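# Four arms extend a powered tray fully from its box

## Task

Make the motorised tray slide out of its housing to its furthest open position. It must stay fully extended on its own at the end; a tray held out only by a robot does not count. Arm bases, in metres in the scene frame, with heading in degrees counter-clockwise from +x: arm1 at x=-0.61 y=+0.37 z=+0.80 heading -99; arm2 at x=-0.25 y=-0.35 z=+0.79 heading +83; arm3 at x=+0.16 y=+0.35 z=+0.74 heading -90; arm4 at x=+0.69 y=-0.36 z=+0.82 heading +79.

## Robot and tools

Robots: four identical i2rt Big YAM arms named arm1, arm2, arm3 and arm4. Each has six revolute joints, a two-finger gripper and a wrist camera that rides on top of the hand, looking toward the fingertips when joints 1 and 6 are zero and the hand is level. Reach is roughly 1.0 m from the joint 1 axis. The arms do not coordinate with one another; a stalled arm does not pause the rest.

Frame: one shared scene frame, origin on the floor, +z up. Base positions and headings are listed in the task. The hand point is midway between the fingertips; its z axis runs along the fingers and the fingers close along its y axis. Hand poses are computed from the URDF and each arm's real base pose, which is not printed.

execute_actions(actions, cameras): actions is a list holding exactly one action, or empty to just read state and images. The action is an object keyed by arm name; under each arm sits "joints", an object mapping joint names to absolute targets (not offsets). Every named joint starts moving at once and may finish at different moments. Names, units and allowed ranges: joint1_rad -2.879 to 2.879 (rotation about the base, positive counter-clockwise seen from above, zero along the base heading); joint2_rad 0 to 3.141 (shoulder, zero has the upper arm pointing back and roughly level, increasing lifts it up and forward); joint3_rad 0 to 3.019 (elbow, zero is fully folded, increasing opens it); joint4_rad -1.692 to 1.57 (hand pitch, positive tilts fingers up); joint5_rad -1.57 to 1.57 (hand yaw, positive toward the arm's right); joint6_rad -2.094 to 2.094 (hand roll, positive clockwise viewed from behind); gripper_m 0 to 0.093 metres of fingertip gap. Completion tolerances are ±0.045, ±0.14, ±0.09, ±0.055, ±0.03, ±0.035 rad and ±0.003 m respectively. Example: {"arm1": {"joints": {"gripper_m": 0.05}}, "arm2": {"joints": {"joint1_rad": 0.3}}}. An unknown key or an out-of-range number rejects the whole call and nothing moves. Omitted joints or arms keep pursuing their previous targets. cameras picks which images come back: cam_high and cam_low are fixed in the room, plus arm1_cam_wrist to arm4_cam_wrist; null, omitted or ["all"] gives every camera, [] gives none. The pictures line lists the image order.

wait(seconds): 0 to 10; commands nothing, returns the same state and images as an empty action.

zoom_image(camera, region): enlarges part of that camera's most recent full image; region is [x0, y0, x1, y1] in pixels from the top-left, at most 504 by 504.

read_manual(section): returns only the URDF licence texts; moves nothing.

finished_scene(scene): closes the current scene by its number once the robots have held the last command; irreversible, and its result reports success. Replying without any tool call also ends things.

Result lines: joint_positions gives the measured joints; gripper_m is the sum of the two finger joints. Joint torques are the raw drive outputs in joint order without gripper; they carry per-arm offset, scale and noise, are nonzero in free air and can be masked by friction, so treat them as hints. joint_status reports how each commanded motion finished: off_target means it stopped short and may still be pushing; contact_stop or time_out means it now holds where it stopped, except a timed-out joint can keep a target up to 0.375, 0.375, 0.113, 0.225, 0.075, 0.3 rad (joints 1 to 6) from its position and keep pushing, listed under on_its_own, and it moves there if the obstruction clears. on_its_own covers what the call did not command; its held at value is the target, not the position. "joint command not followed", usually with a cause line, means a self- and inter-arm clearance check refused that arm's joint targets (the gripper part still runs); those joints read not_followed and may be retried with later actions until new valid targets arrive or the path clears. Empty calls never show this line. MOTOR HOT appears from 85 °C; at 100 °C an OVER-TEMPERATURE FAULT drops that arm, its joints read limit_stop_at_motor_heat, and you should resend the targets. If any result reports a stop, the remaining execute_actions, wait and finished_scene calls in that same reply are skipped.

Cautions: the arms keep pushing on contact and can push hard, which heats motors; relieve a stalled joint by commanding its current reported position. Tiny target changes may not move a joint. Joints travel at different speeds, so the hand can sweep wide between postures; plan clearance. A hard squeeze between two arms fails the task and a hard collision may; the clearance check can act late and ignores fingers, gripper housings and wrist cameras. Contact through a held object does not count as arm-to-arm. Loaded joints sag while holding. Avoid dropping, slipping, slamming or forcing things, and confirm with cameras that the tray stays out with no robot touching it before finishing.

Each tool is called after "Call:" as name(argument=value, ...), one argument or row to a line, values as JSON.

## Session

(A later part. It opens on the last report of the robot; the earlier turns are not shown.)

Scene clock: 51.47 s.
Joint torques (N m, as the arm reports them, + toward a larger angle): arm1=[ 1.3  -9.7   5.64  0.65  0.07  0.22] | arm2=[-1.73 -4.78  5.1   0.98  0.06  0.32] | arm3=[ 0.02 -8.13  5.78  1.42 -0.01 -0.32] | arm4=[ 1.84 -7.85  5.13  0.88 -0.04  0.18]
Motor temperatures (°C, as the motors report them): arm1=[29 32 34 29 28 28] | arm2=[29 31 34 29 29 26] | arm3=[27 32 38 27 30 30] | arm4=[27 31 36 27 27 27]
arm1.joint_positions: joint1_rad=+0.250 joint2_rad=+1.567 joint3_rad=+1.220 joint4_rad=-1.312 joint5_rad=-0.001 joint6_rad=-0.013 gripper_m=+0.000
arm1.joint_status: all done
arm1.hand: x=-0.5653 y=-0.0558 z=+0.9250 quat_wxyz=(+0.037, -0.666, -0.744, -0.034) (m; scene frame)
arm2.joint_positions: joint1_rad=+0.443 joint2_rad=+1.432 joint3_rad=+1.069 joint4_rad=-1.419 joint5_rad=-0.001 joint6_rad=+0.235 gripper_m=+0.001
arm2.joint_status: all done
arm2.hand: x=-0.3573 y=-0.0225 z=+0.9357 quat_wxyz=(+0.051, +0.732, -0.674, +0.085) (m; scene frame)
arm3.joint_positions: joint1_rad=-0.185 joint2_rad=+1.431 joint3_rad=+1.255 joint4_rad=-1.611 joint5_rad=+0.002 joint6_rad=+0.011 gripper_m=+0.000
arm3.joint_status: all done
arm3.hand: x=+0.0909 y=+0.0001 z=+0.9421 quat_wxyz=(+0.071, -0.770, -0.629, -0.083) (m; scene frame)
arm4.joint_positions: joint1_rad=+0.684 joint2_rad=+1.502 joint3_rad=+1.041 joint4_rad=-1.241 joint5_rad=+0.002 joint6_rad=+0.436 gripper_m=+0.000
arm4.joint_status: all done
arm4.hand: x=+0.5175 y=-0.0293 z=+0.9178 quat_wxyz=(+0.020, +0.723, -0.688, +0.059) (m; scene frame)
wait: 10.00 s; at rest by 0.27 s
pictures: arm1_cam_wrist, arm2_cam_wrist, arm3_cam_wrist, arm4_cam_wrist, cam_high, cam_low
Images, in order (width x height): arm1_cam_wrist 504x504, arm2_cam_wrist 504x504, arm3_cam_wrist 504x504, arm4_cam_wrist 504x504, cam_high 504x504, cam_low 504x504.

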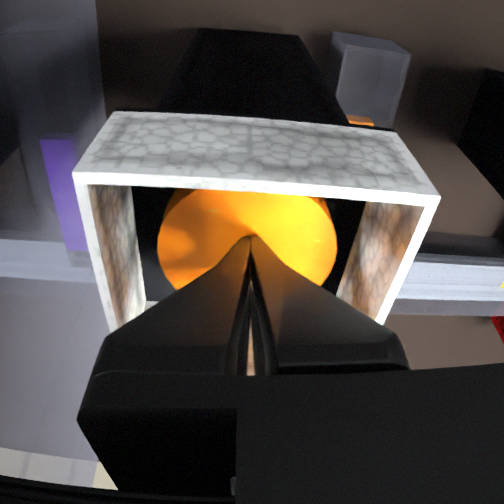

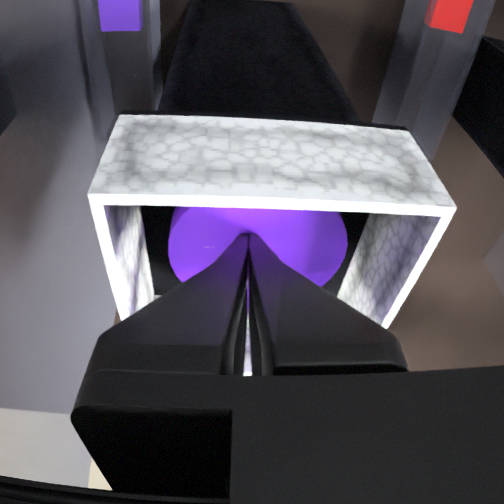

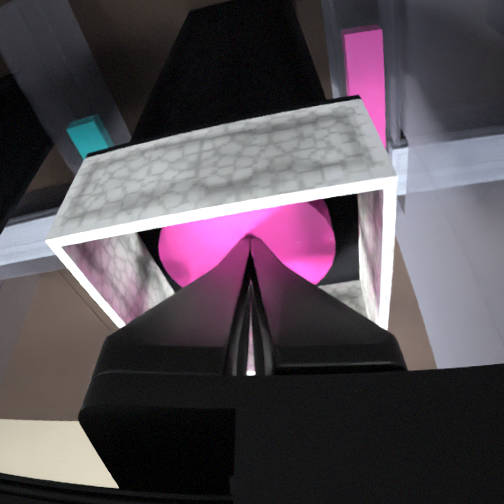

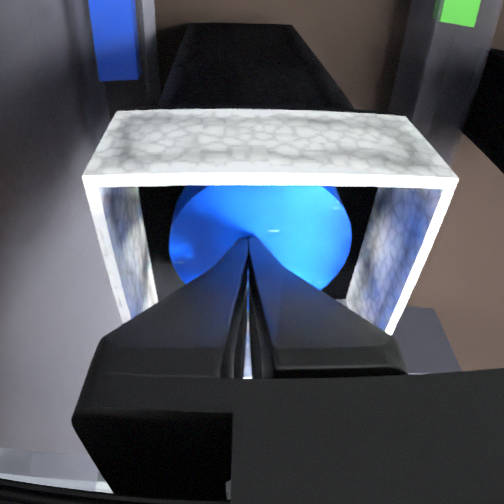

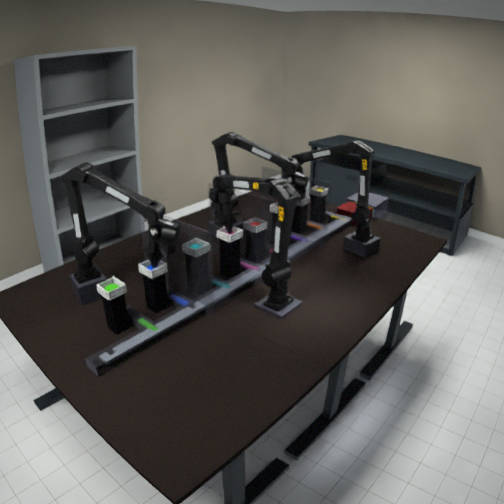

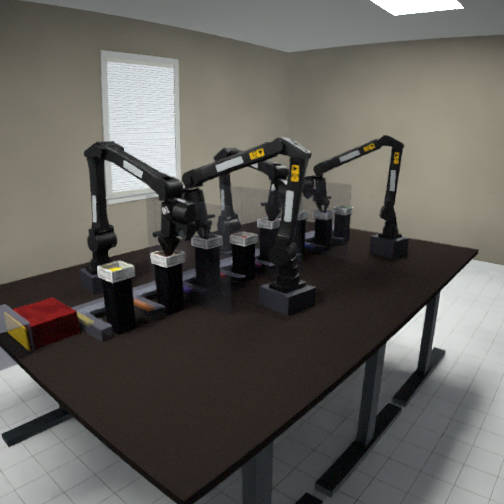

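Call:
execute_actions(
  actions=[
    {"arm1":{"joints":{"joint2_rad":1.46,"joint3_rad":1.30}},"arm4":{"joints":{"joint2_rad":1.33,"joint3_rad":1.05}}},
  ],
  cameras=[],
)

Call:
execute_actions(
  actions=[
    {"arm1":{"joints":{"joint1_rad":-0.243,"joint3_rad":1.325,"joint4_rad":-1.255}},"arm4":{"joints":{"joint1_rad":0.042,"joint4_rad":-1.38,"joint6_rad":0.1}}},
  ],
  cameras=[],
)

Call:
execute_actions(
  actions=[
    {"arm1":{"joints":{"joint2_rad":1.68,"joint3_rad":1.24}},"arm4":{"joints":{"joint2_rad":1.59,"joint3_rad":1.01}}},
  ],
  cameras=["arm1_cam_wrist","arm4_cam_wrist"],
)

Call:
wait(
  seconds=10,
)

Call:
wait(
  seconds=10,
)

Scene clock: 66.00 s.
Joint torques (N m, as the arm reports them, + toward a larger angle): arm1=[  0.97 -12.74  12.6    0.96   0.02   0.27] | arm2=[-1.71 -4.72  5.1   0.96  0.07  0.32] | arm3=[-0.02 -8.55  5.85  1.56 -0.01 -0.31] | arm4=[ 1.52 -9.19  8.93  1.17 -0.05  0.19]
Motor temperatures (°C, as the motors report them): arm1=[29 32 35 29 28 28] | arm2=[29 31 34 29 29 26] | arm3=[27 32 37 27 30 30] | arm4=[27 31 36 27 27 27]
arm1.joint_positions: joint1_rad=+0.250 joint2_rad=+1.455 joint3_rad=+1.251 joint4_rad=-1.312 joint5_rad=-0.001 joint6_rad=-0.013 gripper_m=+0.000
arm1.joint_status: all done
arm1.hand: x=-0.5644 y=-0.0638 z=+0.9819 quat_wxyz=(-0.015, -0.667, -0.745, +0.015) (m; scene frame)
arm2.joint_positions: joint1_rad=+0.443 joint2_rad=+1.432 joint3_rad=+1.069 joint4_rad=-1.419 joint5_rad=-0.001 joint6_rad=+0.235 gripper_m=+0.001
arm2.joint_status: not commanded
arm2.hand: x=-0.3573 y=-0.0225 z=+0.9357 quat_wxyz=(+0.051, +0.732, -0.674, +0.085) (m; scene frame)
arm3.joint_positions: joint1_rad=-0.185 joint2_rad=+1.431 joint3_rad=+1.255 joint4_rad=-1.611 joint5_rad=+0.002 joint6_rad=+0.011 gripper_m=+0.000
arm3.joint_status: not commanded
arm3.hand: x=+0.0909 y=+0.0001 z=+0.9421 quat_wxyz=(+0.071, -0.770, -0.629, -0.083) (m; scene frame)
arm4.joint_positions: joint1_rad=+0.684 joint2_rad=+1.315 joint3_rad=+1.042 joint4_rad=-1.239 joint5_rad=+0.002 joint6_rad=+0.436 gripper_m=+0.000
arm4.joint_status: all done
arm4.hand: x=+0.5177 y=-0.0294 z=+0.9842 quat_wxyz=(-0.010, +0.724, -0.689, -0.031) (m; scene frame)
pictures: none
No camera images: the call's "cameras" was empty. Leave "cameras" out to get every camera's image.

Scene clock: 67.40 s.
Joint torques (N m, as the arm reports them, + toward a larger angle): arm1=[  2.05 -13.21  13.65   0.78   0.03   0.25] | arm2=[-1.72 -4.66  5.09  0.96  0.06  0.32] | arm3=[ 0.01 -7.94  5.7   1.44 -0.01 -0.3 ] | arm4=[ 0.59 -9.06  8.66 -0.02 -0.06 -0.07]
Motor temperatures (°C, as the motors report them): arm1=[29 32 36 29 28 28] | arm2=[29 31 34 29 29 26] | arm3=[27 32 37 27 30 30] | arm4=[27 31 36 27 27 27]
arm1.joint_positions: joint1_rad=-0.249 joint2_rad=+1.455 joint3_rad=+1.267 joint4_rad=-1.266 joint5_rad=+0.001 joint6_rad=-0.013 gripper_m=+0.000
arm1.joint_status: all done
arm1.hand: x=-0.7824 y=-0.0461 z=+0.9901 quat_wxyz=(-0.026, -0.829, -0.556, +0.047) (m; scene frame)
arm2.joint_positions: joint1_rad=+0.443 joint2_rad=+1.432 joint3_rad=+1.069 joint4_rad=-1.419 joint5_rad=-0.001 joint6_rad=+0.235 gripper_m=+0.001
arm2.joint_status: not commanded
arm2.hand: x=-0.3573 y=-0.0225 z=+0.9357 quat_wxyz=(+0.051, +0.732, -0.674, +0.085) (m; scene frame)
arm3.joint_positions: joint1_rad=-0.185 joint2_rad=+1.431 joint3_rad=+1.255 joint4_rad=-1.611 joint5_rad=+0.002 joint6_rad=+0.011 gripper_m=+0.000
arm3.joint_status: not commanded
arm3.hand: x=+0.0909 y=+0.0001 z=+0.9421 quat_wxyz=(+0.071, -0.770, -0.629, -0.083) (m; scene frame)
arm4.joint_positions: joint1_rad=+0.048 joint2_rad=+1.316 joint3_rad=+1.042 joint4_rad=-1.369 joint5_rad=+0.001 joint6_rad=+0.115 gripper_m=+0.000
arm4.joint_status: all done
arm4.hand: x=+0.7437 y=-0.0225 z=+0.9828 quat_wxyz=(+0.027, +0.607, -0.794, +0.022) (m; scene frame)
pictures: none
No camera images: the call's "cameras" was empty. Leave "cameras" out to get every camera's image.

Scene clock: 68.27 s.
Joint torques (N m, as the arm reports them, + toward a larger angle): arm1=[ 2.2  -9.01  5.48  0.46  0.    0.24] | arm2=[-1.67 -4.71  5.11  0.97  0.06  0.32] | arm3=[ 0.13 -8.37  5.72  1.41  0.01 -0.31] | arm4=[ 0.58 -8.18  4.73  0.19 -0.04 -0.06]
Motor temperatures (°C, as the motors report them): arm1=[29 32 36 29 28 28] | arm2=[29 31 34 29 29 26] | arm3=[27 32 37 27 30 30] | arm4=[27 31 36 27 27 27]
arm1.joint_positions: joint1_rad=-0.249 joint2_rad=+1.611 joint3_rad=+1.280 joint4_rad=-1.260 joint5_rad=+0.001 joint6_rad=-0.013 gripper_m=+0.000
arm1.joint_status: all done
arm1.hand: x=-0.7873 y=-0.0562 z=+0.9272 quat_wxyz=(+0.012, -0.830, -0.557, -0.010) (m; scene frame)
arm2.joint_positions: joint1_rad=+0.443 joint2_rad=+1.432 joint3_rad=+1.069 joint4_rad=-1.419 joint5_rad=-0.001 joint6_rad=+0.235 gripper_m=+0.001
arm2.joint_status: not commanded
arm2.hand: x=-0.3573 y=-0.0225 z=+0.9357 quat_wxyz=(+0.051, +0.732, -0.674, +0.085) (m; scene frame)
arm3.joint_positions: joint1_rad=-0.185 joint2_rad=+1.431 joint3_rad=+1.255 joint4_rad=-1.611 joint5_rad=+0.002 joint6_rad=+0.011 gripper_m=+0.000
arm3.joint_status: not commanded
arm3.hand: x=+0.0909 y=+0.0001 z=+0.9421 quat_wxyz=(+0.071, -0.770, -0.629, -0.083) (m; scene frame)
arm4.joint_positions: joint1_rad=+0.048 joint2_rad=+1.534 joint3_rad=+1.042 joint4_rad=-1.385 joint5_rad=+0.001 joint6_rad=+0.114 gripper_m=+0.000
arm4.joint_status: all done
arm4.hand: x=+0.7428 y=-0.0258 z=+0.9138 quat_wxyz=(+0.110, +0.601, -0.785, +0.103) (m; scene frame)
pictures: arm1_cam_wrist, arm4_cam_wrist
Images, in order (width x height): arm1_cam_wrist 504x504, arm4_cam_wrist 504x504.

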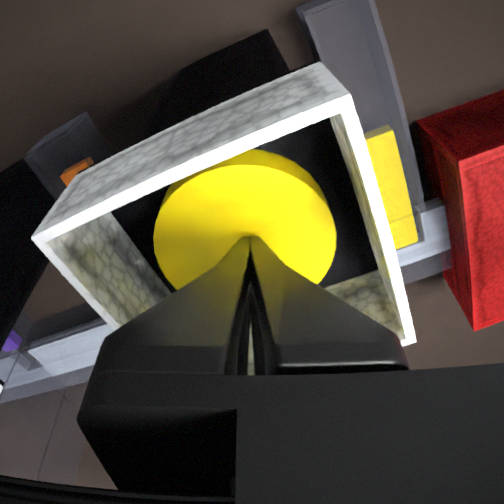

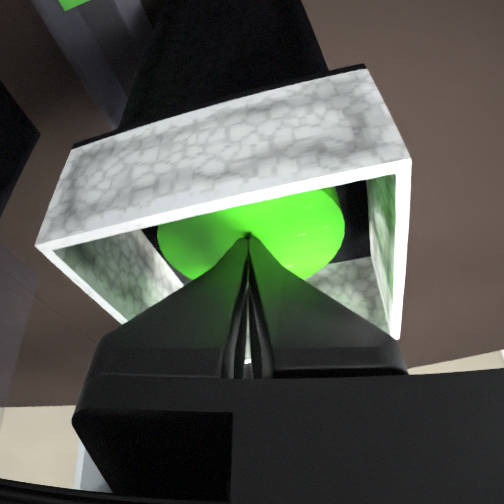

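Scene clock: 78.27 s.
Joint torques (N m, as the arm reports them, + toward a larger angle): arm1=[ 2.4  -9.2   5.24  0.35  0.05  0.21] | arm2=[-1.74 -4.67  5.1   0.97  0.06  0.32] | arm3=[-0.12 -8.33  5.79  1.42  0.   -0.31] | arm4=[ 0.69 -7.99  4.72  0.18 -0.05 -0.07]
Motor temperatures (°C, as the motors report them): arm1=[29 32 35 29 28 28] | arm2=[29 31 34 29 29 26] | arm3=[27 32 37 27 30 30] | arm4=[27 31 35 27 27 27]
arm1.joint_positions: joint1_rad=-0.249 joint2_rad=+1.611 joint3_rad=+1.280 joint4_rad=-1.260 joint5_rad=+0.001 joint6_rad=-0.013 gripper_m=+0.000
arm1.joint_status: all done
arm1.hand: x=-0.7873 y=-0.0562 z=+0.9272 quat_wxyz=(+0.012, -0.830, -0.557, -0.010) (m; scene frame)
arm2.joint_positions: joint1_rad=+0.443 joint2_rad=+1.432 joint3_rad=+1.069 joint4_rad=-1.419 joint5_rad=-0.001 joint6_rad=+0.235 gripper_m=+0.001
arm2.joint_status: not commanded
arm2.hand: x=-0.3573 y=-0.0225 z=+0.9357 quat_wxyz=(+0.051, +0.732, -0.674, +0.085) (m; scene frame)
arm3.joint_positions: joint1_rad=-0.185 joint2_rad=+1.431 joint3_rad=+1.255 joint4_rad=-1.611 joint5_rad=+0.002 joint6_rad=+0.011 gripper_m=+0.000
arm3.joint_status: not commanded
arm3.hand: x=+0.0909 y=+0.0001 z=+0.9421 quat_wxyz=(+0.071, -0.770, -0.629, -0.083) (m; scene frame)
arm4.joint_positions: joint1_rad=+0.048 joint2_rad=+1.534 joint3_rad=+1.042 joint4_rad=-1.385 joint5_rad=+0.001 joint6_rad=+0.114 gripper_m=+0.000
arm4.joint_status: all done
arm4.hand: x=+0.7428 y=-0.0258 z=+0.9138 quat_wxyz=(+0.110, +0.601, -0.785, +0.103) (m; scene frame)
wait: 10.00 s; at rest by 0.27 s
pictures: arm1_cam_wrist, arm2_cam_wrist, arm3_cam_wrist, arm4_cam_wrist, cam_high, cam_low
Images, in order (width x height): arm1_cam_wrist 504x504, arm2_cam_wrist 504x504, arm3_cam_wrist 504x504, arm4_cam_wrist 504x504, cam_high 504x504, cam_low 504x504.

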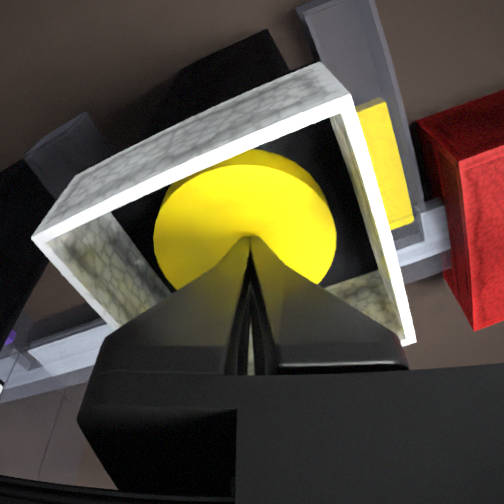

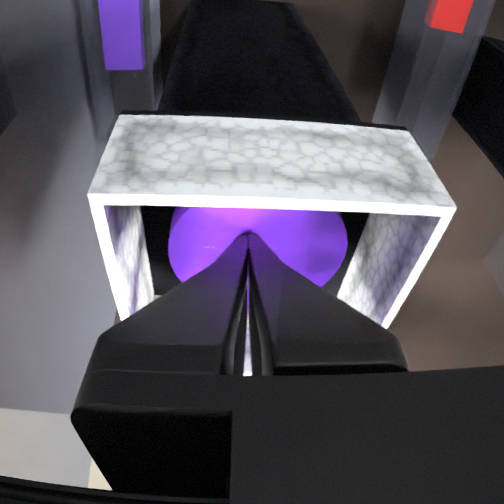

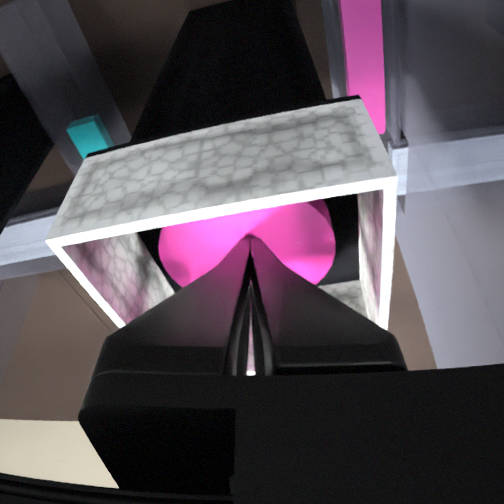

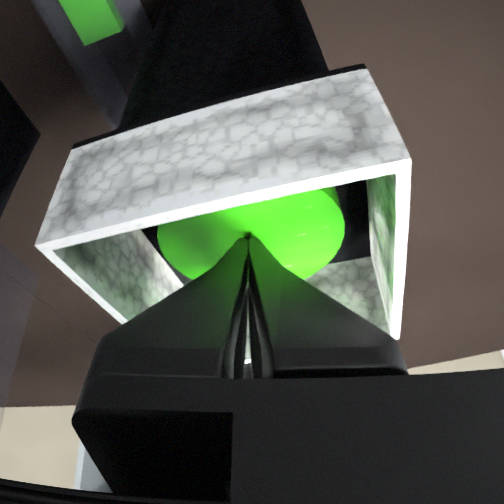

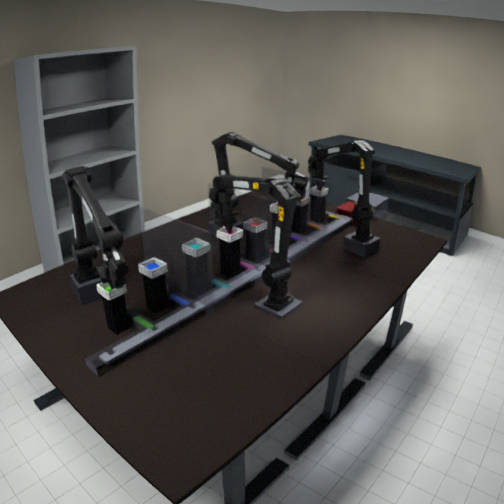

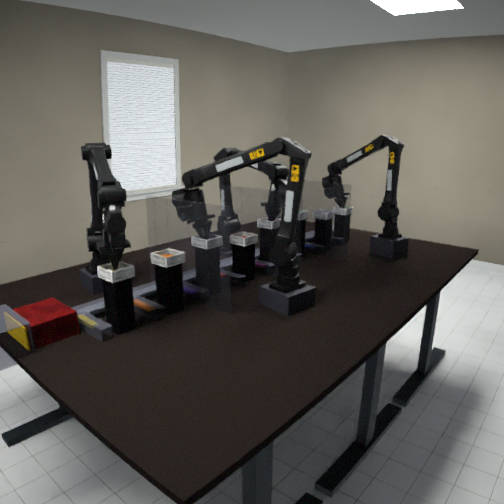

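Scene clock: 88.27 s.
Joint torques (N m, as the arm reports them, + toward a larger angle): arm1=[  2.11 -10.49   5.26   0.65   0.01   0.2 ] | arm2=[-1.72 -4.72  5.12  0.95  0.06  0.32] | arm3=[-0.33 -8.29  5.73  1.55  0.02 -0.3 ] | arm4=[ 0.48 -8.03  4.75  0.2  -0.05 -0.06]
Motor temperatures (°C, as the motors report them): arm1=[29 32 34 29 28 28] | arm2=[29 31 34 29 29 26] | arm3=[27 32 37 27 30 30] | arm4=[27 31 35 27 27 27]
arm1.joint_positions: joint1_rad=-0.249 joint2_rad=+1.611 joint3_rad=+1.280 joint4_rad=-1.260 joint5_rad=+0.001 joint6_rad=-0.013 gripper_m=+0.000
arm1.joint_status: all done
arm1.hand: x=-0.7873 y=-0.0562 z=+0.9272 quat_wxyz=(+0.012, -0.830, -0.557, -0.010) (m; scene frame)
arm2.joint_positions: joint1_rad=+0.443 joint2_rad=+1.432 joint3_rad=+1.069 joint4_rad=-1.419 joint5_rad=-0.001 joint6_rad=+0.235 gripper_m=+0.001
arm2.joint_status: not commanded
arm2.hand: x=-0.3573 y=-0.0225 z=+0.9357 quat_wxyz=(+0.051, +0.732, -0.674, +0.085) (m; scene frame)
arm3.joint_positions: joint1_rad=-0.185 joint2_rad=+1.431 joint3_rad=+1.255 joint4_rad=-1.611 joint5_rad=+0.002 joint6_rad=+0.011 gripper_m=+0.000
arm3.joint_status: not commanded
arm3.hand: x=+0.0909 y=+0.0001 z=+0.9421 quat_wxyz=(+0.071, -0.770, -0.629, -0.083) (m; scene frame)
arm4.joint_positions: joint1_rad=+0.048 joint2_rad=+1.534 joint3_rad=+1.042 joint4_rad=-1.385 joint5_rad=+0.001 joint6_rad=+0.114 gripper_m=+0.000
arm4.joint_status: all done
arm4.hand: x=+0.7428 y=-0.0258 z=+0.9138 quat_wxyz=(+0.110, +0.601, -0.785, +0.103) (m; scene frame)
wait: 10.00 s; at rest by 0.27 s
pictures: arm1_cam_wrist, arm2_cam_wrist, arm3_cam_wrist, arm4_cam_wrist, cam_high, cam_low
Images, in order (width x height): arm1_cam_wrist 504x504, arm2_cam_wrist 504x504, arm3_cam_wrist 504x504, arm4_cam_wrist 504x504, cam_high 504x504, cam_low 504x504.

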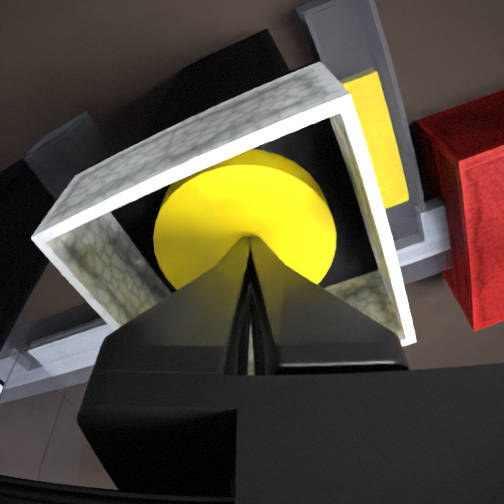

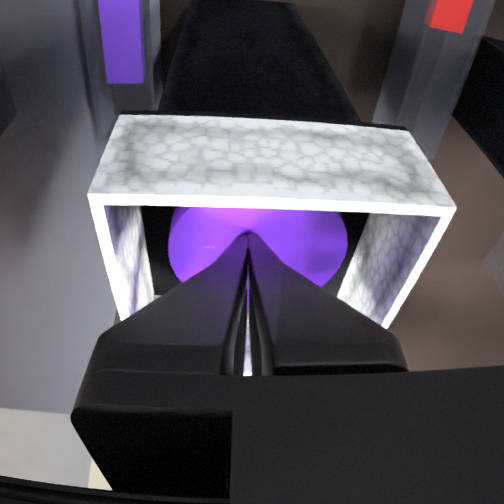

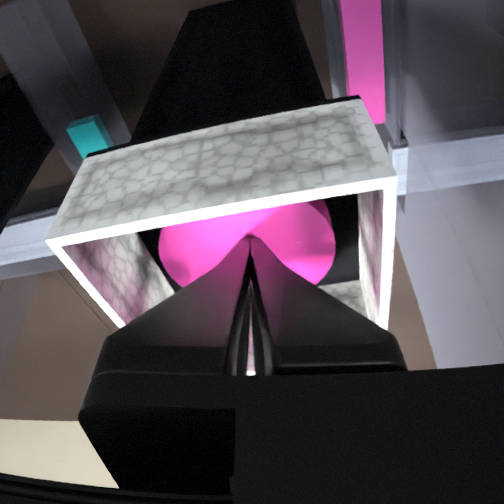

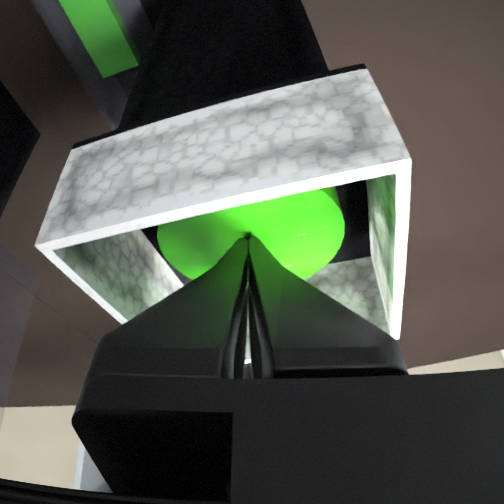

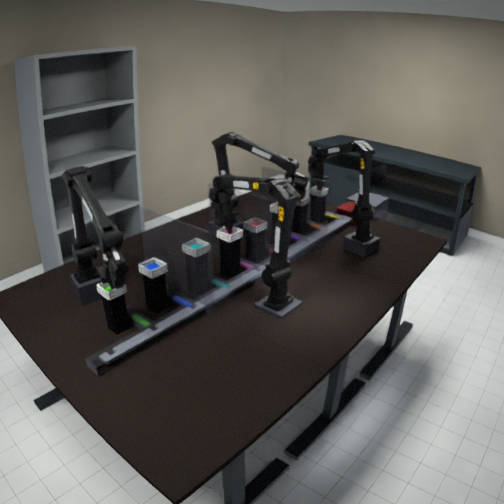

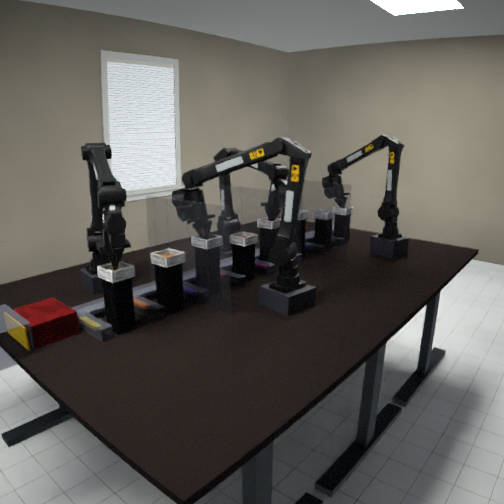

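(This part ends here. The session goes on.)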